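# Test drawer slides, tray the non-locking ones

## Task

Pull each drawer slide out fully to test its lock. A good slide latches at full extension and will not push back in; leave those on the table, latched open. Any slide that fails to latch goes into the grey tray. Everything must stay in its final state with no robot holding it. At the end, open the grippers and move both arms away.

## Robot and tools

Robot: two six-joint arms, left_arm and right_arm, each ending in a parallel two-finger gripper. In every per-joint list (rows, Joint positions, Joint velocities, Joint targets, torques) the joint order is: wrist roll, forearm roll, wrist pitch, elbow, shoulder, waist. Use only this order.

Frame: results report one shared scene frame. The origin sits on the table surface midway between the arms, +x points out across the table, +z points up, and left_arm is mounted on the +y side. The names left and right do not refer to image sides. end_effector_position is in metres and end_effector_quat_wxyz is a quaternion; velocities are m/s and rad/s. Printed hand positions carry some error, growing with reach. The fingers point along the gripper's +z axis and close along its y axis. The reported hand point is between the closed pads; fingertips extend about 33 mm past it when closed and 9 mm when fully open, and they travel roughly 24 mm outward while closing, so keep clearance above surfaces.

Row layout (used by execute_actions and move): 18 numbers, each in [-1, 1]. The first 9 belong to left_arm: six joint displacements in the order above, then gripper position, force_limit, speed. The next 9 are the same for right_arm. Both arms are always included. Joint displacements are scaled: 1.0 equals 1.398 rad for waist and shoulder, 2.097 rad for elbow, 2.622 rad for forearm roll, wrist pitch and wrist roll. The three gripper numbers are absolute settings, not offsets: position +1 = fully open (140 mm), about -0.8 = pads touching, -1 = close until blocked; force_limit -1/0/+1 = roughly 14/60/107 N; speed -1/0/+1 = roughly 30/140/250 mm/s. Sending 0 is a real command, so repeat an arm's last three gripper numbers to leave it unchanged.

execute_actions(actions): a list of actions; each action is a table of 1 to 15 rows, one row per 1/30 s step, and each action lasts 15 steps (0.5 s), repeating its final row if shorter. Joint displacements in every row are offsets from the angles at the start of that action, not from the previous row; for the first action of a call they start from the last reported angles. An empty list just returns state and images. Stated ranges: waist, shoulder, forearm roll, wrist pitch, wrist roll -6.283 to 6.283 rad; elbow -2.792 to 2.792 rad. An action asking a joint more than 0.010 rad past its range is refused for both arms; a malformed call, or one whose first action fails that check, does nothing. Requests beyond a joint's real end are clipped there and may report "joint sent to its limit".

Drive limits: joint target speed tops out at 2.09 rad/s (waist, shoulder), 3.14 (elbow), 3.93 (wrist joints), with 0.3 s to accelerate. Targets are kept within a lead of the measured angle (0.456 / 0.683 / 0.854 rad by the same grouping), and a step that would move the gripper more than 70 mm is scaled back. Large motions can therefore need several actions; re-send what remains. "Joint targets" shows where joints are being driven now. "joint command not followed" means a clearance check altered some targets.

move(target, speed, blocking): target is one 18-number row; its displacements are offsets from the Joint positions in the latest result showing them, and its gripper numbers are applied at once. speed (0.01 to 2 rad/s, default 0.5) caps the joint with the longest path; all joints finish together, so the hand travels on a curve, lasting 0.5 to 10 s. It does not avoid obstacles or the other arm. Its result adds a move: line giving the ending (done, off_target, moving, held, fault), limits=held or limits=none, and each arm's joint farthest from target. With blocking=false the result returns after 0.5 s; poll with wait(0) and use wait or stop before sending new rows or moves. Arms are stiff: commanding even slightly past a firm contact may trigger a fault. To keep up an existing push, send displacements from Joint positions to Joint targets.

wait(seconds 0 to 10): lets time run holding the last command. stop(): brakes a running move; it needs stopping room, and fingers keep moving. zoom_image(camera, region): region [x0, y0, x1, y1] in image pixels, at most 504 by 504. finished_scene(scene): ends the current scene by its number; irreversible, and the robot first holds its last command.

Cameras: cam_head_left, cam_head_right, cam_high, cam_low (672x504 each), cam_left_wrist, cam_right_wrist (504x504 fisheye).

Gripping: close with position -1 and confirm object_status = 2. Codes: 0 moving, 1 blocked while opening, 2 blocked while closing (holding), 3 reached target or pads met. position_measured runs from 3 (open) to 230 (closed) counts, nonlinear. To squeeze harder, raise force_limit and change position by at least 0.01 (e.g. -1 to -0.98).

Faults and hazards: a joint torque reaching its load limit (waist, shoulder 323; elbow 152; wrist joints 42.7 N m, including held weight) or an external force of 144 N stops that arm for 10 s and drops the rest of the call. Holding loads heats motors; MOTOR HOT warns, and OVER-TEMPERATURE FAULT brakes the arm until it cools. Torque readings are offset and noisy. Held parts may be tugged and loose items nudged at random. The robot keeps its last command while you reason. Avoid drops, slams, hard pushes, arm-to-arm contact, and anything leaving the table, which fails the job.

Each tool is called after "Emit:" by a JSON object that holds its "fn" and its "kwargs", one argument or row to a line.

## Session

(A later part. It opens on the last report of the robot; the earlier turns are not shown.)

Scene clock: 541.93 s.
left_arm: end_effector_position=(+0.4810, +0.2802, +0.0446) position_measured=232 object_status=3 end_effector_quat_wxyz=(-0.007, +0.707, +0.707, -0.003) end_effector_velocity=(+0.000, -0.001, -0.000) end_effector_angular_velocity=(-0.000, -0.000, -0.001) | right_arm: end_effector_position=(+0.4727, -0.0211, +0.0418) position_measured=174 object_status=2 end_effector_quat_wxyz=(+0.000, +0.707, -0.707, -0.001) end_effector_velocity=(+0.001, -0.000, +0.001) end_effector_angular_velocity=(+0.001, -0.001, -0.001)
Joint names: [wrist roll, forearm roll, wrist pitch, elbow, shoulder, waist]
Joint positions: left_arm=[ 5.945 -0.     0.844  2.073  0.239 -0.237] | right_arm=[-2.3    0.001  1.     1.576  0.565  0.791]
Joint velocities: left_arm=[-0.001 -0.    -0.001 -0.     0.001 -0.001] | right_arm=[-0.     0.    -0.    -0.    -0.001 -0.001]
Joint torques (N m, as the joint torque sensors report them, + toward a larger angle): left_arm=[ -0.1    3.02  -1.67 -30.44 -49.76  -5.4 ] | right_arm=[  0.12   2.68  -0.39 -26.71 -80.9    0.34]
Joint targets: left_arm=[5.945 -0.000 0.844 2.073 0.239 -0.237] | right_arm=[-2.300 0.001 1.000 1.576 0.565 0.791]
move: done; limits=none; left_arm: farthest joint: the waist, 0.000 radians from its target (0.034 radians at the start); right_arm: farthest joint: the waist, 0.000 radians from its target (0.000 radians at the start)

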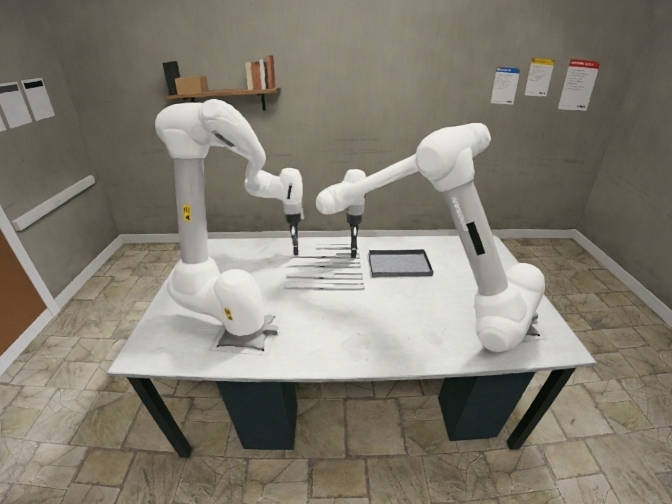

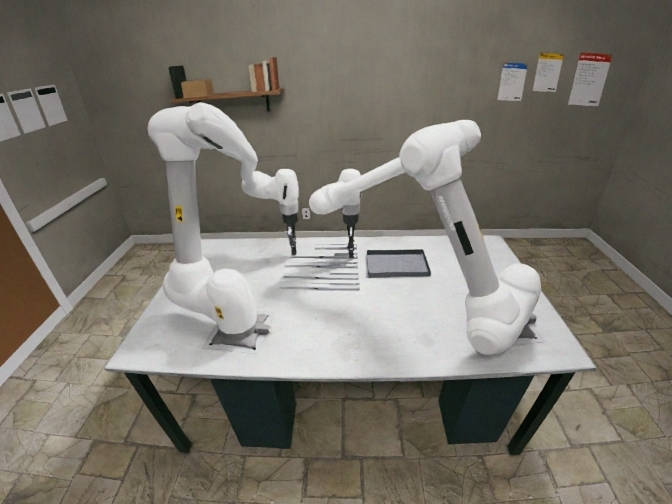

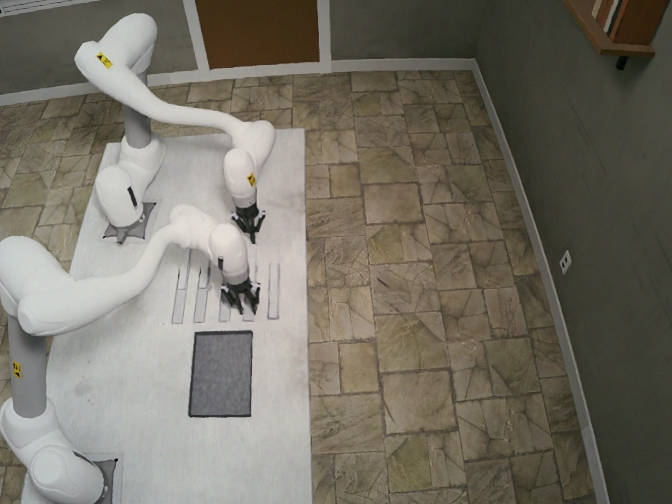

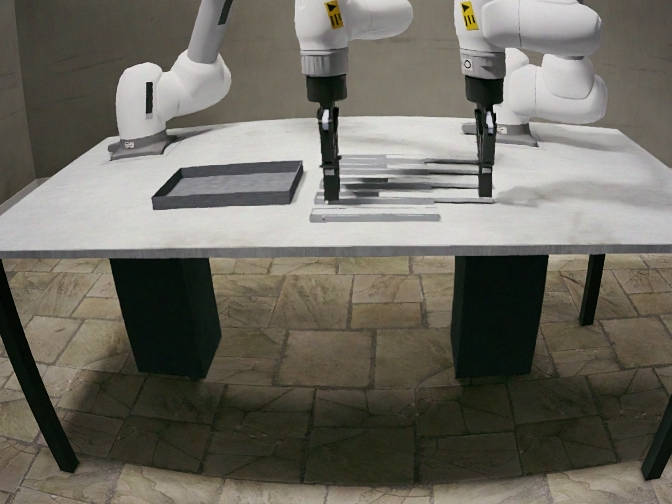

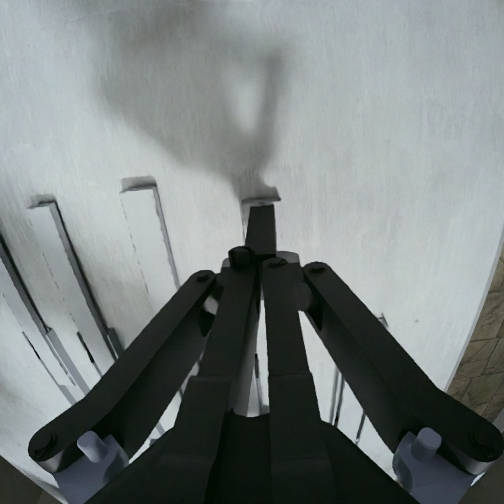

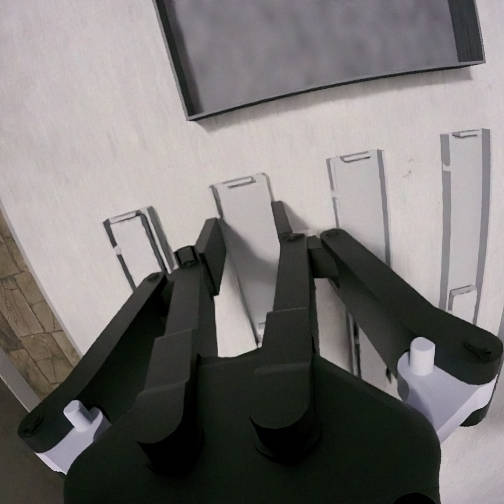

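Emit:
{"fn": "move", "kwargs": {
  "target": [-0.0436,0,0.0043,-0.0199,0.0221,-0.0819,-1,-0.5,0,0,0,0,0,0,0,-1,-0.3,-0.5],
  "speed": 0.05
}}

Emit:
{"fn": "move", "kwargs": {
  "target": [-0.0203,0,0.0029,-0.0128,0.0138,-0.0381,-1,-0.5,0,0,0,0,0,0,0,-1,-0.3,-0.5],
  "speed": 0.04
}}

Emit:
{"fn": "move", "kwargs": {
  "target": [0,0,0.0144,-0.0068,-0.0164,0,-1,-0.5,0,0,0,0,0,0,0,-1,-0.3,-0.5],
  "speed": 0.08
}}

Scene clock: 556.17 s.
left_arm: end_effector_position=(+0.4805, +0.2104, +0.0443) position_measured=232 object_status=3 end_effector_quat_wxyz=(-0.007, +0.707, +0.707, -0.003) end_effector_velocity=(-0.000, -0.001, +0.000) end_effector_angular_velocity=(-0.000, +0.000, -0.000) | right_arm: end_effector_position=(+0.4727, -0.0211, +0.0418) position_measured=174 object_status=2 end_effector_quat_wxyz=(+0.000, +0.707, -0.707, -0.001) end_effector_velocity=(+0.000, +0.000, +0.000) end_effector_angular_velocity=(+0.001, -0.000, -0.001)
Joint names: [wrist roll, forearm roll, wrist pitch, elbow, shoulder, waist]
Joint positions: left_arm=[ 5.831 -0.     0.855  2.032  0.27  -0.352] | right_arm=[-2.3    0.001  1.     1.576  0.565  0.791]
Joint velocities: left_arm=[-0.    -0.001  0.    -0.     0.    -0.001] | right_arm=[ 0.001  0.     0.    -0.001 -0.    -0.   ]
Joint torques (N m, as the joint torque sensors report them, + toward a larger angle): left_arm=[ -0.21   2.74   0.04 -18.08 -39.39  -5.62] | right_arm=[ -0.23   2.44  -1.6  -28.72 -80.6   -0.73]
Joint targets: left_arm=[5.831 -0.000 0.855 2.032 0.270 -0.352] | right_arm=[-2.300 0.001 1.000 1.576 0.565 0.791]
move: done; limits=none; left_arm: farthest joint: the waist, 0.000 radians from its target (0.114 radians at the start); right_arm: farthest joint: the waist, 0.000 radians from its target (0.000 radians at the start)

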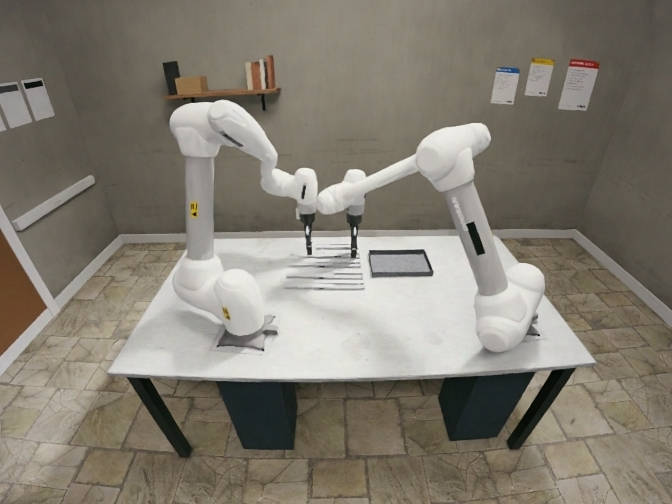

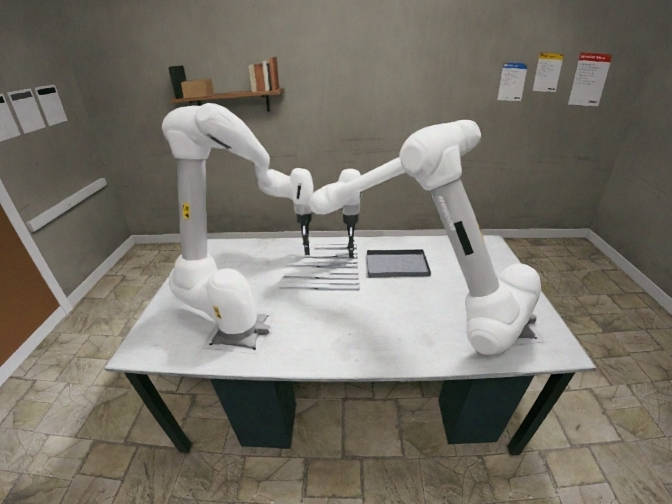

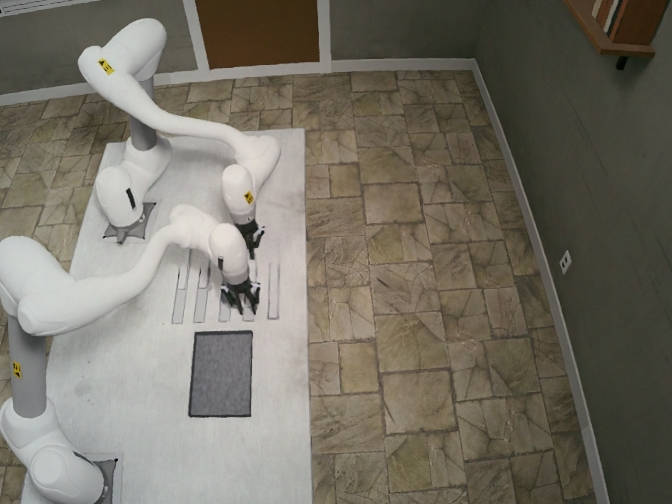

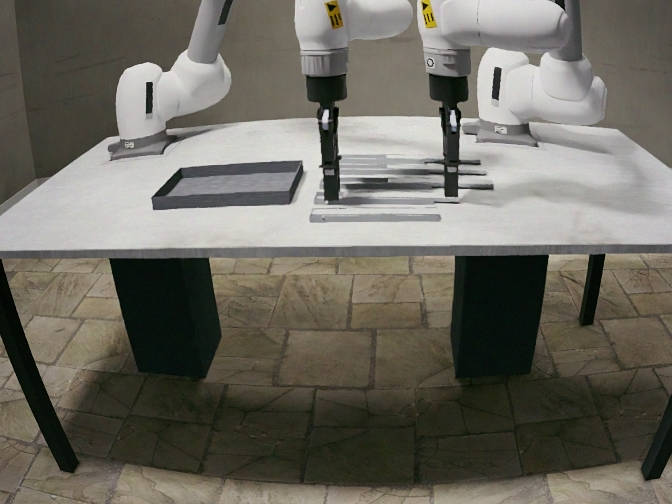

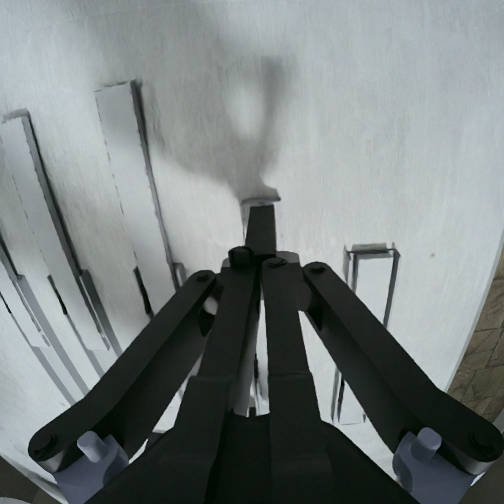

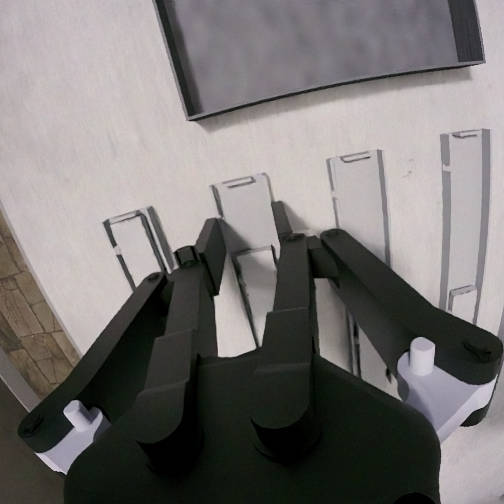

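Scene clock: 557.77 s.
left_arm: end_effector_position=(+0.4804, +0.1754, +0.0441) position_measured=232 object_status=3 end_effector_quat_wxyz=(-0.008, +0.707, +0.707, -0.002) end_effector_velocity=(-0.001, -0.001, -0.000) end_effector_angular_velocity=(-0.000, +0.001, -0.000) | right_arm: end_effector_position=(+0.4727, -0.0211, +0.0418) position_measured=174 object_status=2 end_effector_quat_wxyz=(+0.000, +0.707, -0.707, -0.001) end_effector_velocity=(-0.001, +0.000, -0.000) end_effector_angular_velocity=(-0.000, +0.001, +0.001)
Joint names: [wrist roll, forearm roll, wrist pitch, elbow, shoulder, waist]
Joint positions: left_arm=[ 5.778 -0.     0.863  2.005  0.29  -0.405] | right_arm=[-2.3    0.001  1.     1.576  0.565  0.791]
Joint velocities: left_arm=[-0.001 -0.001 -0.     0.001 -0.    -0.001] | right_arm=[-0.     0.001  0.     0.001 -0.001  0.001]
Joint torques (N m, as the joint torque sensors report them, + toward a larger angle): left_arm=[ -0.27   5.84  -7.97 -26.06 -32.04  -0.29] | right_arm=[ -0.5    2.19  -1.87 -29.2  -81.35  -0.71]
Joint targets: left_arm=[5.777 -0.000 0.863 2.005 0.290 -0.405] | right_arm=[-2.300 0.001 1.000 1.576 0.565 0.791]
move: done; limits=none; left_arm: farthest joint: the waist, 0.000 radians from its target (0.054 radians at the start); right_arm: farthest joint: the waist, 0.000 radians from its target (0.000 radians at the start)

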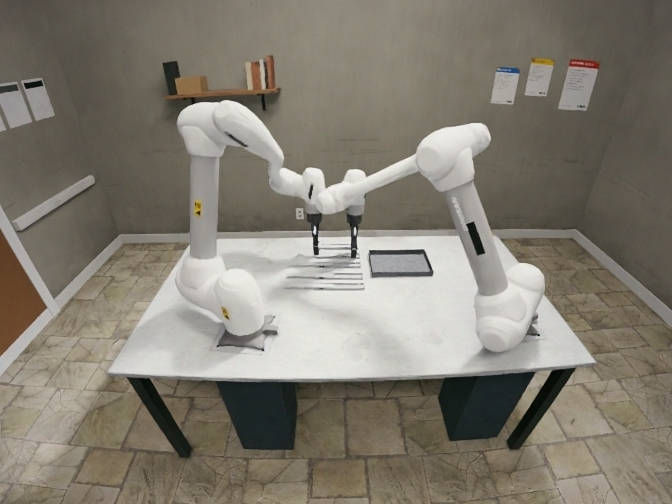

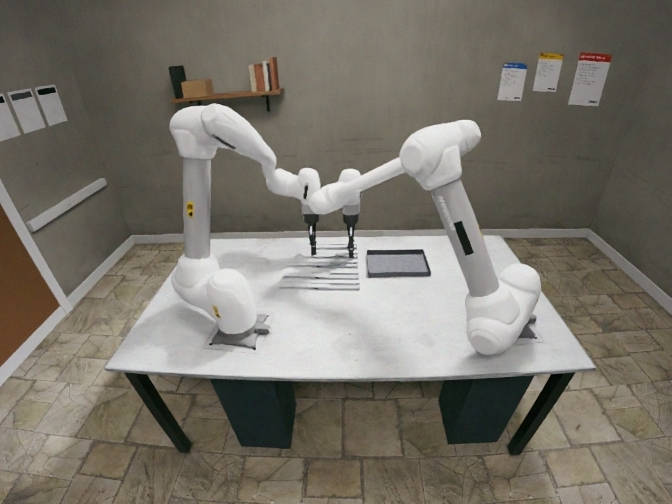

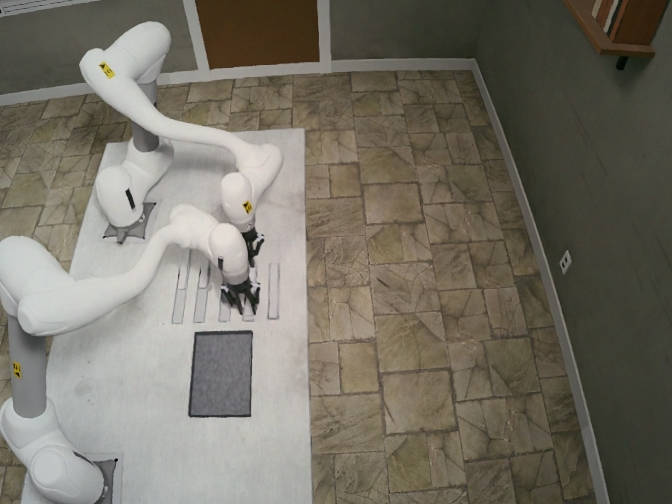

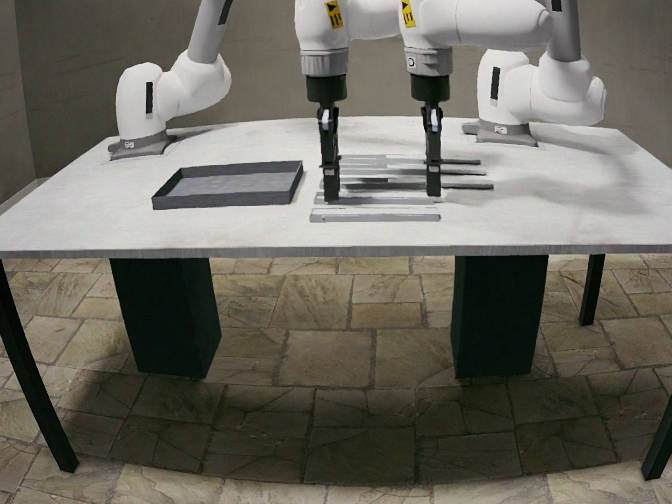

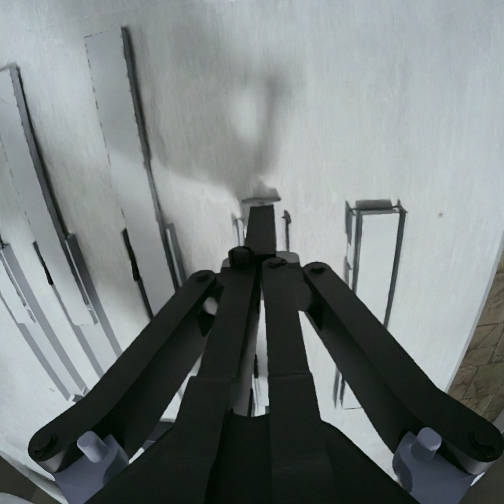

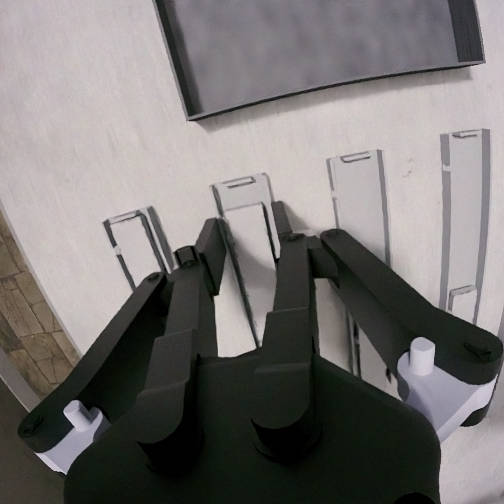

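Scene clock: 558.53 s.
left_arm: end_effector_position=(+0.4801, +0.1756, +0.0638) position_measured=232 object_status=3 end_effector_quat_wxyz=(-0.008, +0.707, +0.707, -0.002) end_effector_velocity=(+0.000, +0.000, +0.001) end_effector_angular_velocity=(-0.000, -0.000, +0.001) | right_arm: end_effector_position=(+0.4727, -0.0211, +0.0418) position_measured=174 object_status=2 end_effector_quat_wxyz=(+0.000, +0.707, -0.707, -0.001) end_effector_velocity=(+0.000, -0.001, +0.000) end_effector_angular_velocity=(-0.000, +0.000, -0.001)
Joint names: [wrist roll, forearm roll, wrist pitch, elbow, shoulder, waist]
Joint positions: left_arm=[ 5.777 -0.     0.901  1.991  0.267 -0.405] | right_arm=[-2.3    0.001  1.     1.576  0.565  0.791]
Joint velocities: left_arm=[-0.     0.     0.001 -0.001 -0.001  0.   ] | right_arm=[-0.     0.    -0.     0.001 -0.001 -0.001]
Joint torques (N m, as the joint torque sensors report them, + toward a larger angle): left_arm=[ -0.13   3.3    0.32 -32.96 -59.46  -5.94] | right_arm=[ -0.38   3.64  -0.13 -26.7  -81.66   3.67]
Joint targets: left_arm=[5.778 -0.000 0.901 1.991 0.267 -0.405] | right_arm=[-2.300 0.001 1.000 1.576 0.565 0.791]
move: done; limits=none; left_arm: farthest joint: the wrist roll, 0.001 radians from its target (0.000 radians at the start); right_arm: farthest joint: the waist, 0.000 radians from its target (0.000 radians at the start)

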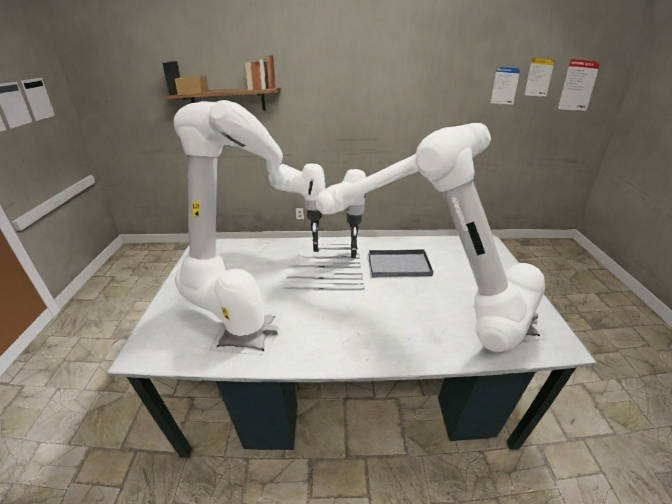

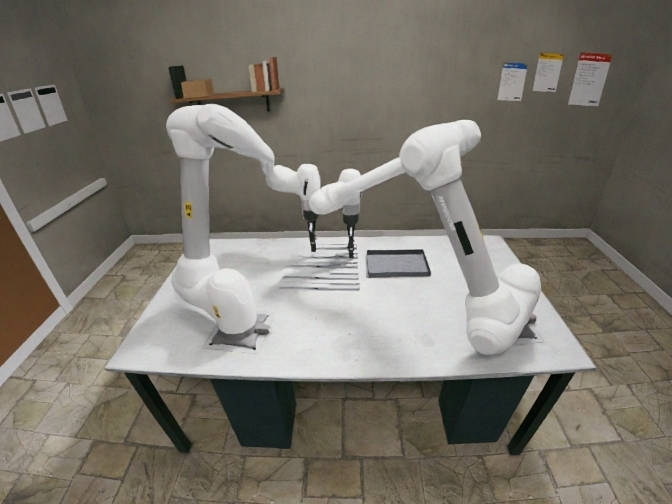

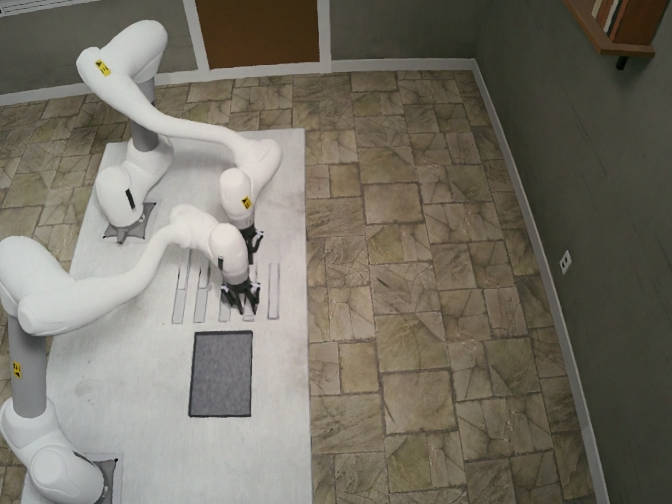

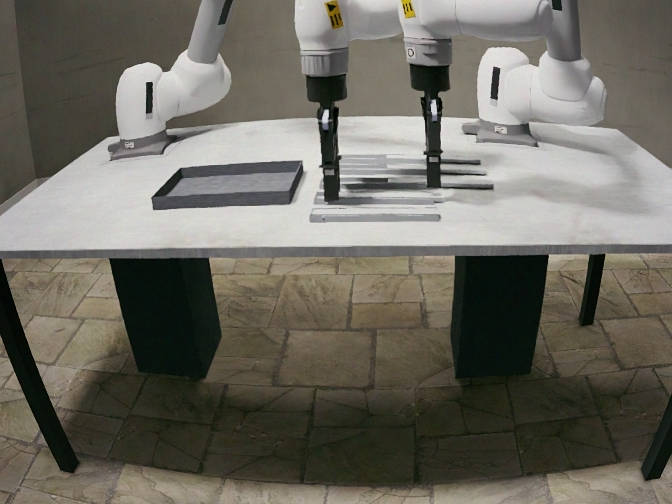

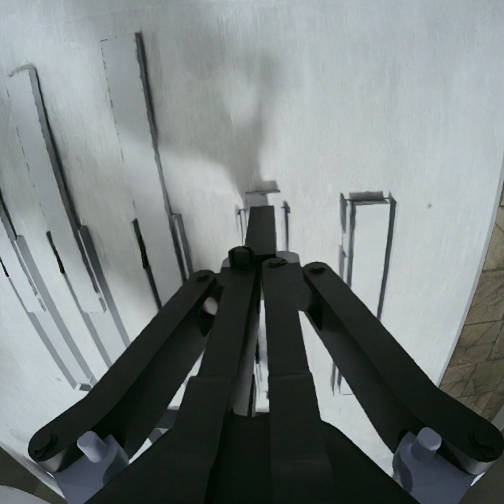

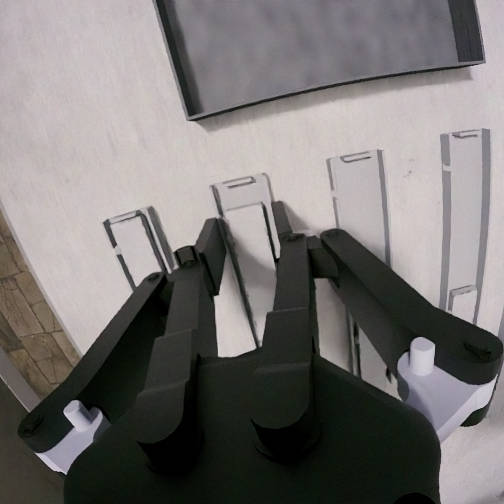

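Emit:
{"fn": "move", "kwargs": {
  "target": [0.0769,0,-0.0087,0.0375,-0.0411,0.1442,-1,-0.5,0,0,0,0,0,0,0,-0.98,0.3,-0.5],
  "speed": 0.25
}}

Emit:
{"fn": "move", "kwargs": {
  "target": [0,0,0,0,0,0,-1,-0.5,0,0,0,0.037,-0.022,-0.0363,0,-0.98,0.3,-0.5],
  "speed": 0.1
}}

Emit:
{"fn": "move", "kwargs": {
  "target": [0,0,0,0,0,0,-1,-0.5,0,-0.1152,0,-0.0576,0.2403,-0.2525,-0.216,-0.98,0.3,-0.5],
  "speed": 0.25
}}

Scene clock: 589.03 s.
left_arm: end_effector_position=(+0.4807, +0.3000, +0.0631) position_measured=232 object_status=3 end_effector_quat_wxyz=(-0.006, +0.707, +0.707, -0.003) end_effector_velocity=(-0.001, +0.000, -0.000) end_effector_angular_velocity=(-0.001, +0.002, +0.002) | right_arm: end_effector_position=(+0.4727, -0.0211, +0.0418) position_measured=176 object_status=2 end_effector_quat_wxyz=(+0.000, +0.707, -0.707, -0.001) end_effector_velocity=(-0.001, -0.000, -0.001) end_effector_angular_velocity=(-0.001, +0.000, +0.001)
Joint names: [wrist roll, forearm roll, wrist pitch, elbow, shoulder, waist]
Joint positions: left_arm=[ 5.979 -0.     0.878  2.069  0.209 -0.203] | right_arm=[-2.3    0.001  1.     1.576  0.565  0.791]
Joint velocities: left_arm=[ 0.001 -0.002  0.001  0.001 -0.     0.001] | right_arm=[ 0.    -0.001 -0.     0.001  0.     0.001]
Joint torques (N m, as the joint torque sensors report them, + toward a larger angle): left_arm=[ -0.18   3.26   0.25 -31.97 -52.93  -4.61] | right_arm=[ -0.36   3.95  -0.17 -21.83 -73.62   5.92]
Joint targets: left_arm=[5.979 -0.000 0.878 2.069 0.209 -0.203] | right_arm=[-2.300 0.001 1.000 1.576 0.565 0.791]
move: done; limits=none; left_arm: farthest joint: the waist, 0.000 radians from its target (0.202 radians at the start); right_arm: farthest joint: the waist, 0.000 radians from its target (0.000 radians at the start)

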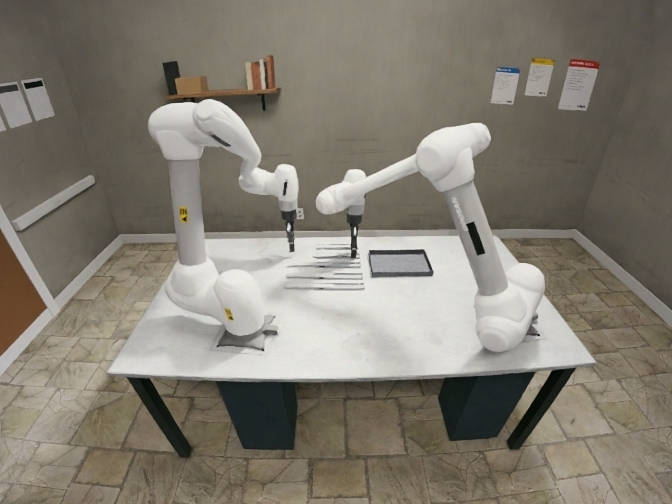

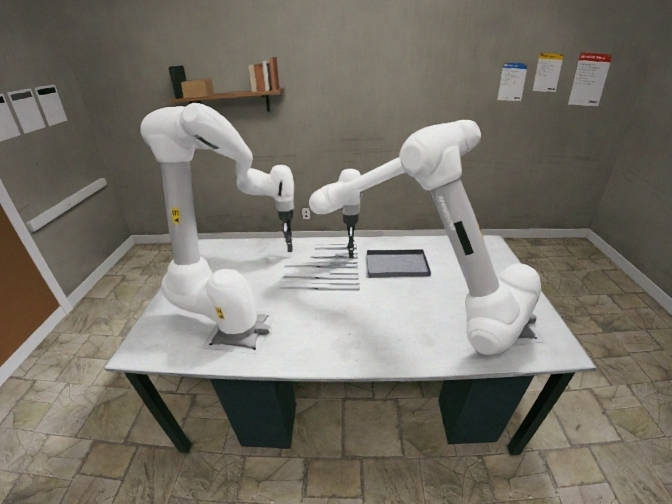

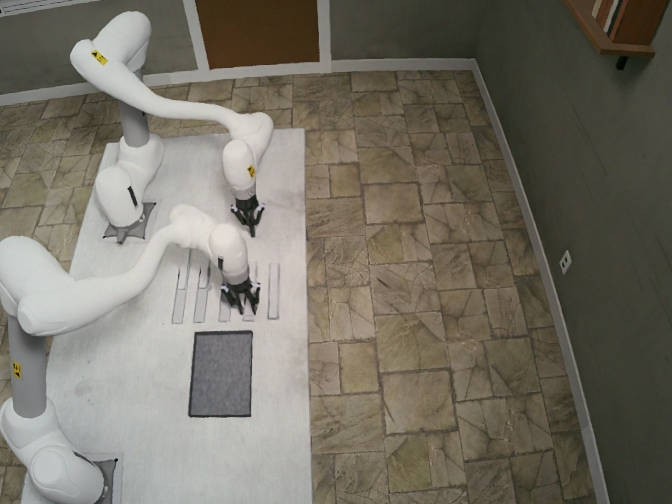

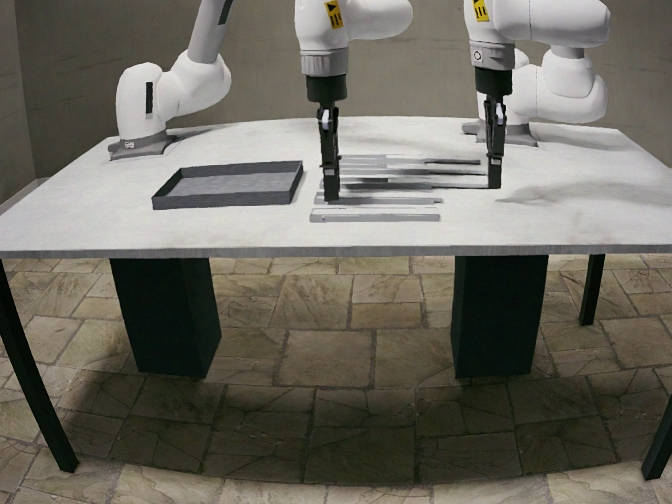

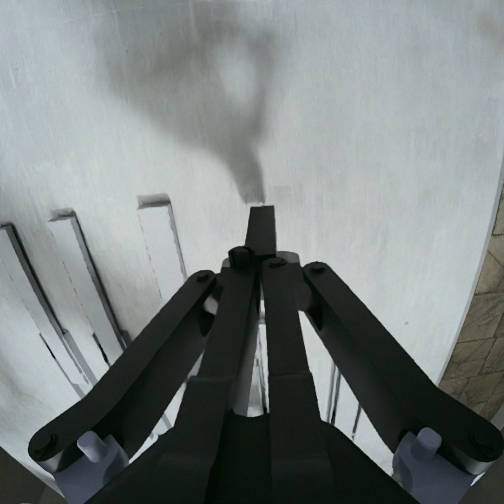

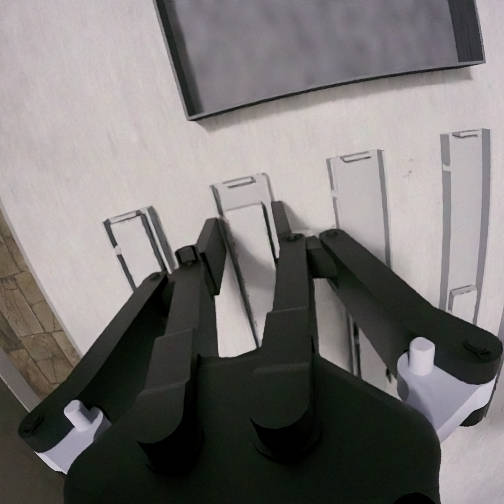

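Scene clock: 590.30 s.
left_arm: end_effector_position=(+0.4807, +0.3000, +0.0631) position_measured=232 object_status=3 end_effector_quat_wxyz=(-0.006, +0.707, +0.707, -0.003) end_effector_velocity=(+0.001, +0.000, -0.000) end_effector_angular_velocity=(+0.001, -0.002, -0.001) | right_arm: end_effector_position=(+0.4726, -0.0211, +0.1049) position_measured=177 object_status=2 end_effector_quat_wxyz=(+0.000, +0.707, -0.707, -0.001) end_effector_velocity=(+0.000, -0.000, +0.001) end_effector_angular_velocity=(+0.001, -0.001, +0.000)
Joint names: [wrist roll, forearm roll, wrist pitch, elbow, shoulder, waist]
Joint positions: left_arm=[ 5.979 -0.     0.878  2.069  0.209 -0.203] | right_arm=[-2.3    0.001  1.097  1.53   0.514  0.791]
Joint velocities: left_arm=[ 0.     0.001 -0.001 -0.     0.     0.   ] | right_arm=[-0.001 -0.     0.     0.    -0.001 -0.001]
Joint torques (N m, as the joint torque sensors report them, + toward a larger angle): left_arm=[ -0.09   3.23   0.16 -31.99 -52.74  -6.14] | right_arm=[ -0.11   4.06  -0.71 -41.24 -97.66   2.48]
Joint targets: left_arm=[5.979 -0.000 0.878 2.069 0.209 -0.203] | right_arm=[-2.300 0.001 1.097 1.530 0.514 0.791]
move: done; limits=none; left_arm: farthest joint: the waist, 0.000 radians from its target (0.000 radians at the start); right_arm: farthest joint: the elbow, 0.001 radians from its target (0.047 radians at the start)

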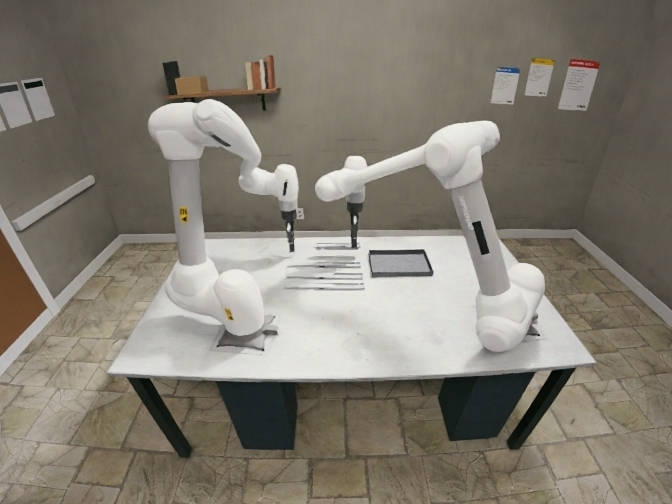

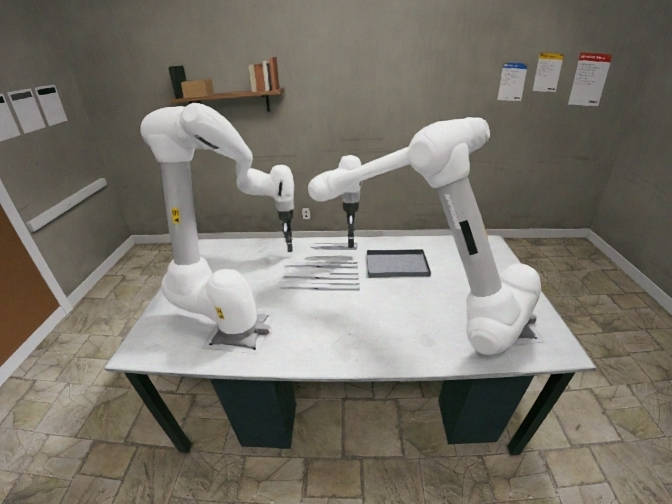

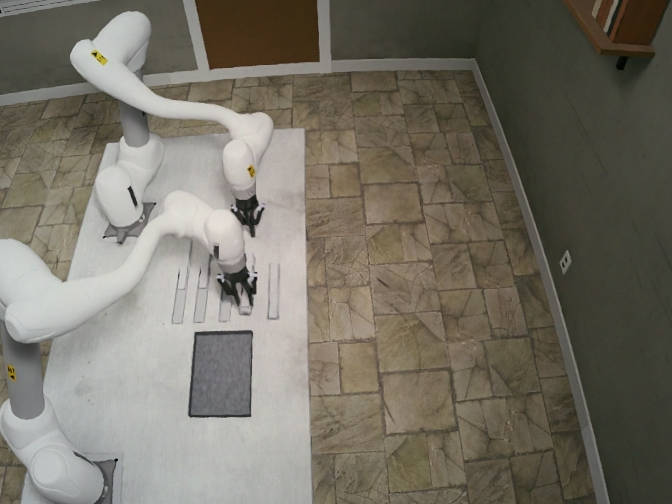

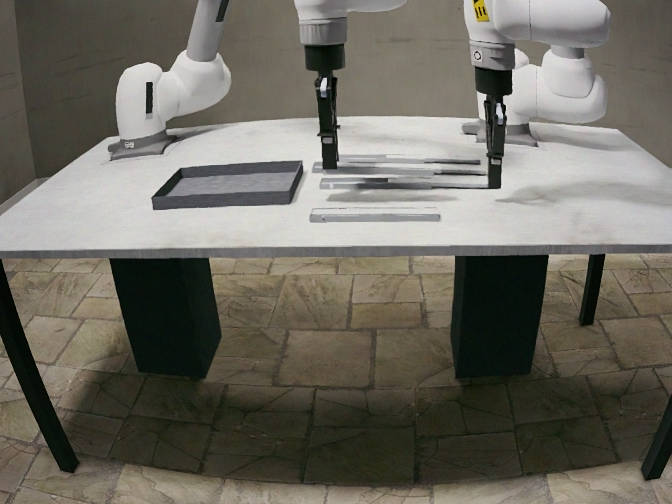

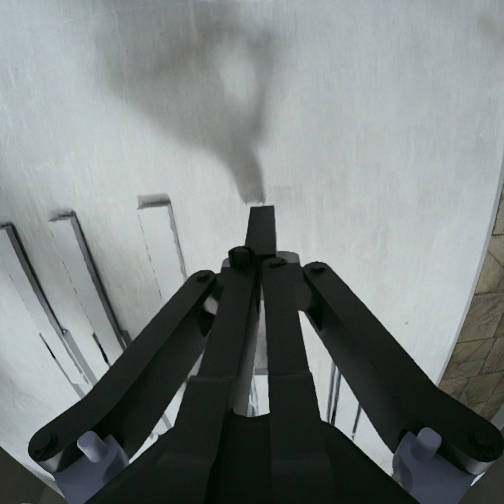

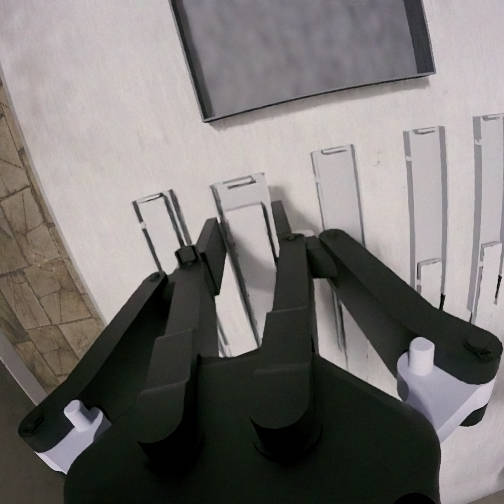

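Scene clock: 593.00 s.
left_arm: end_effector_position=(+0.4807, +0.3000, +0.0631) position_measured=232 object_status=3 end_effector_quat_wxyz=(-0.006, +0.707, +0.707, -0.003) end_effector_velocity=(+0.000, -0.000, +0.000) end_effector_angular_velocity=(-0.000, -0.001, -0.000) | right_arm: end_effector_position=(+0.4208, -0.3287, +0.1051) position_measured=234 object_status=3 end_effector_quat_wxyz=(-0.000, +0.707, -0.707, -0.001) end_effector_velocity=(-0.000, -0.001, -0.001) end_effector_angular_velocity=(-0.001, +0.002, -0.002)
Joint names: [wrist roll, forearm roll, wrist pitch, elbow, shoulder, waist]
Joint positions: left_arm=[ 5.979 -0.     0.878  2.069  0.209 -0.203] | right_arm=[-2.602  0.001  0.946  2.034  0.161  0.489]
Joint velocities: left_arm=[-0.  0.  0. -0. -0. -0.] | right_arm=[ 0.    -0.     0.     0.001  0.001 -0.002]
Joint torques (N m, as the joint torque sensors report them, + toward a larger angle): left_arm=[  0.01   3.44  -0.05 -31.73 -52.5   -6.72] | right_arm=[ -0.14   3.68  -0.43 -35.34 -55.85   3.22]
Joint targets: left_arm=[5.979 -0.000 0.878 2.069 0.209 -0.203] | right_arm=[-2.602 0.001 0.946 2.034 0.161 0.489]
move: done; limits=none; left_arm: farthest joint: the waist, 0.000 radians from its target (0.000 radians at the start); right_arm: farthest joint: the waist, 0.000 radians from its target (0.302 radians at the start)

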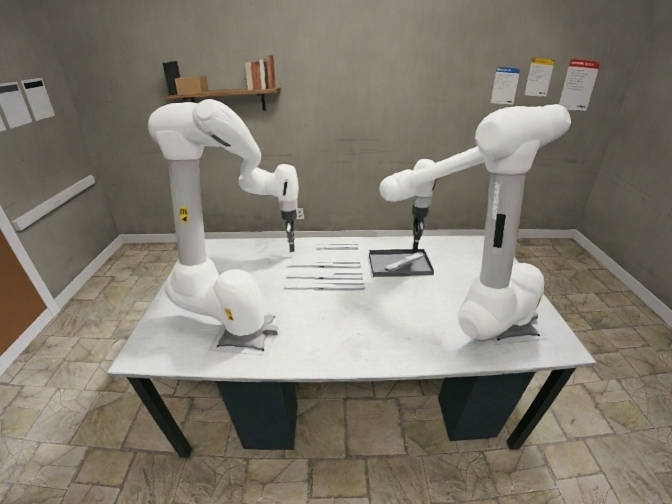

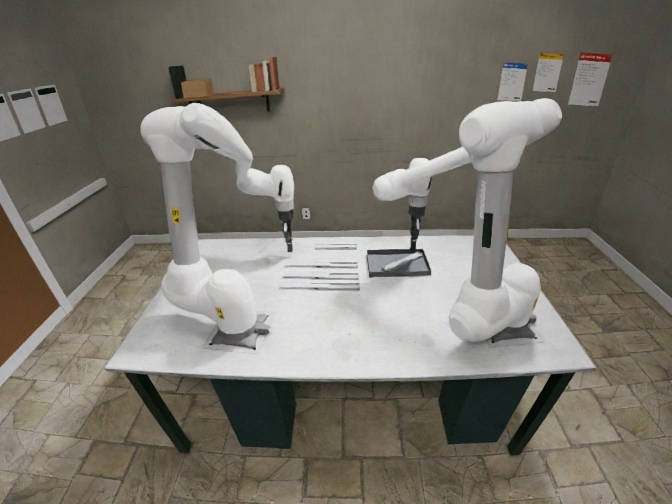

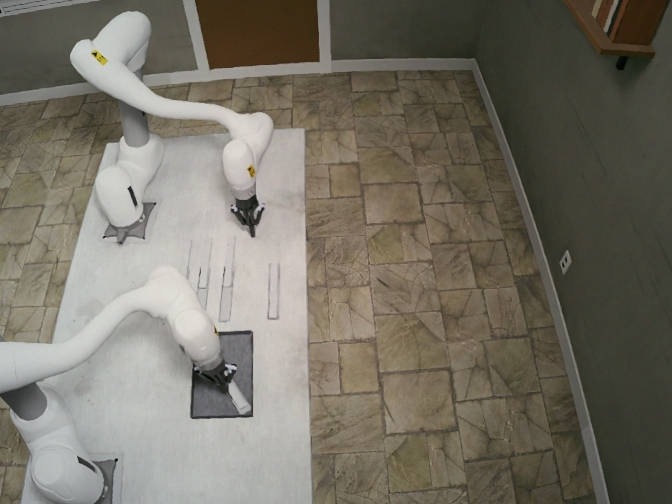

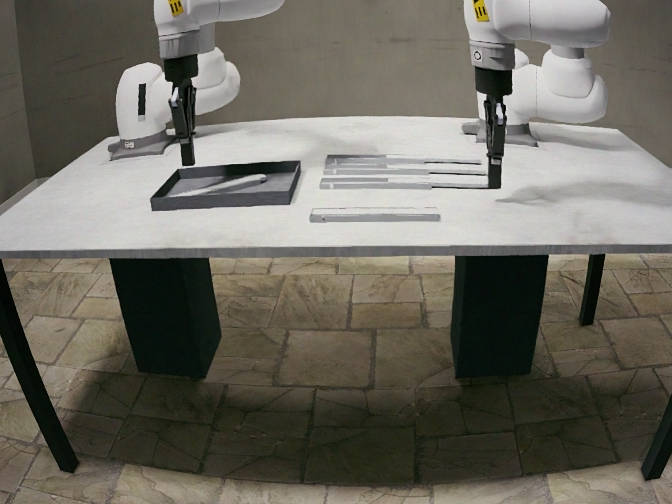

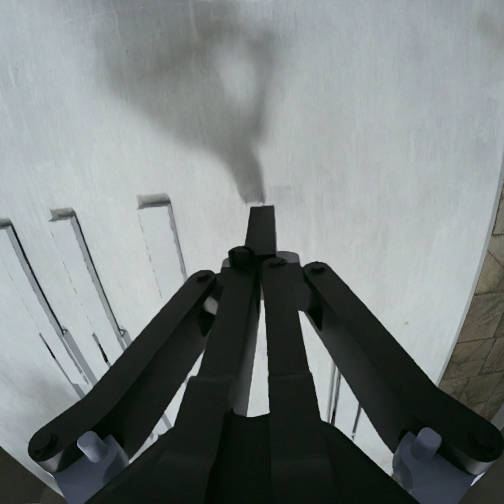

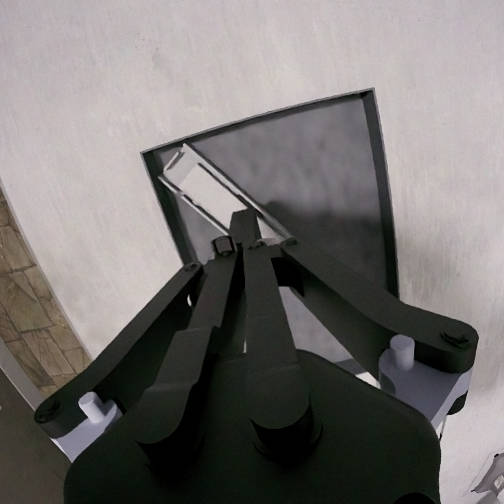

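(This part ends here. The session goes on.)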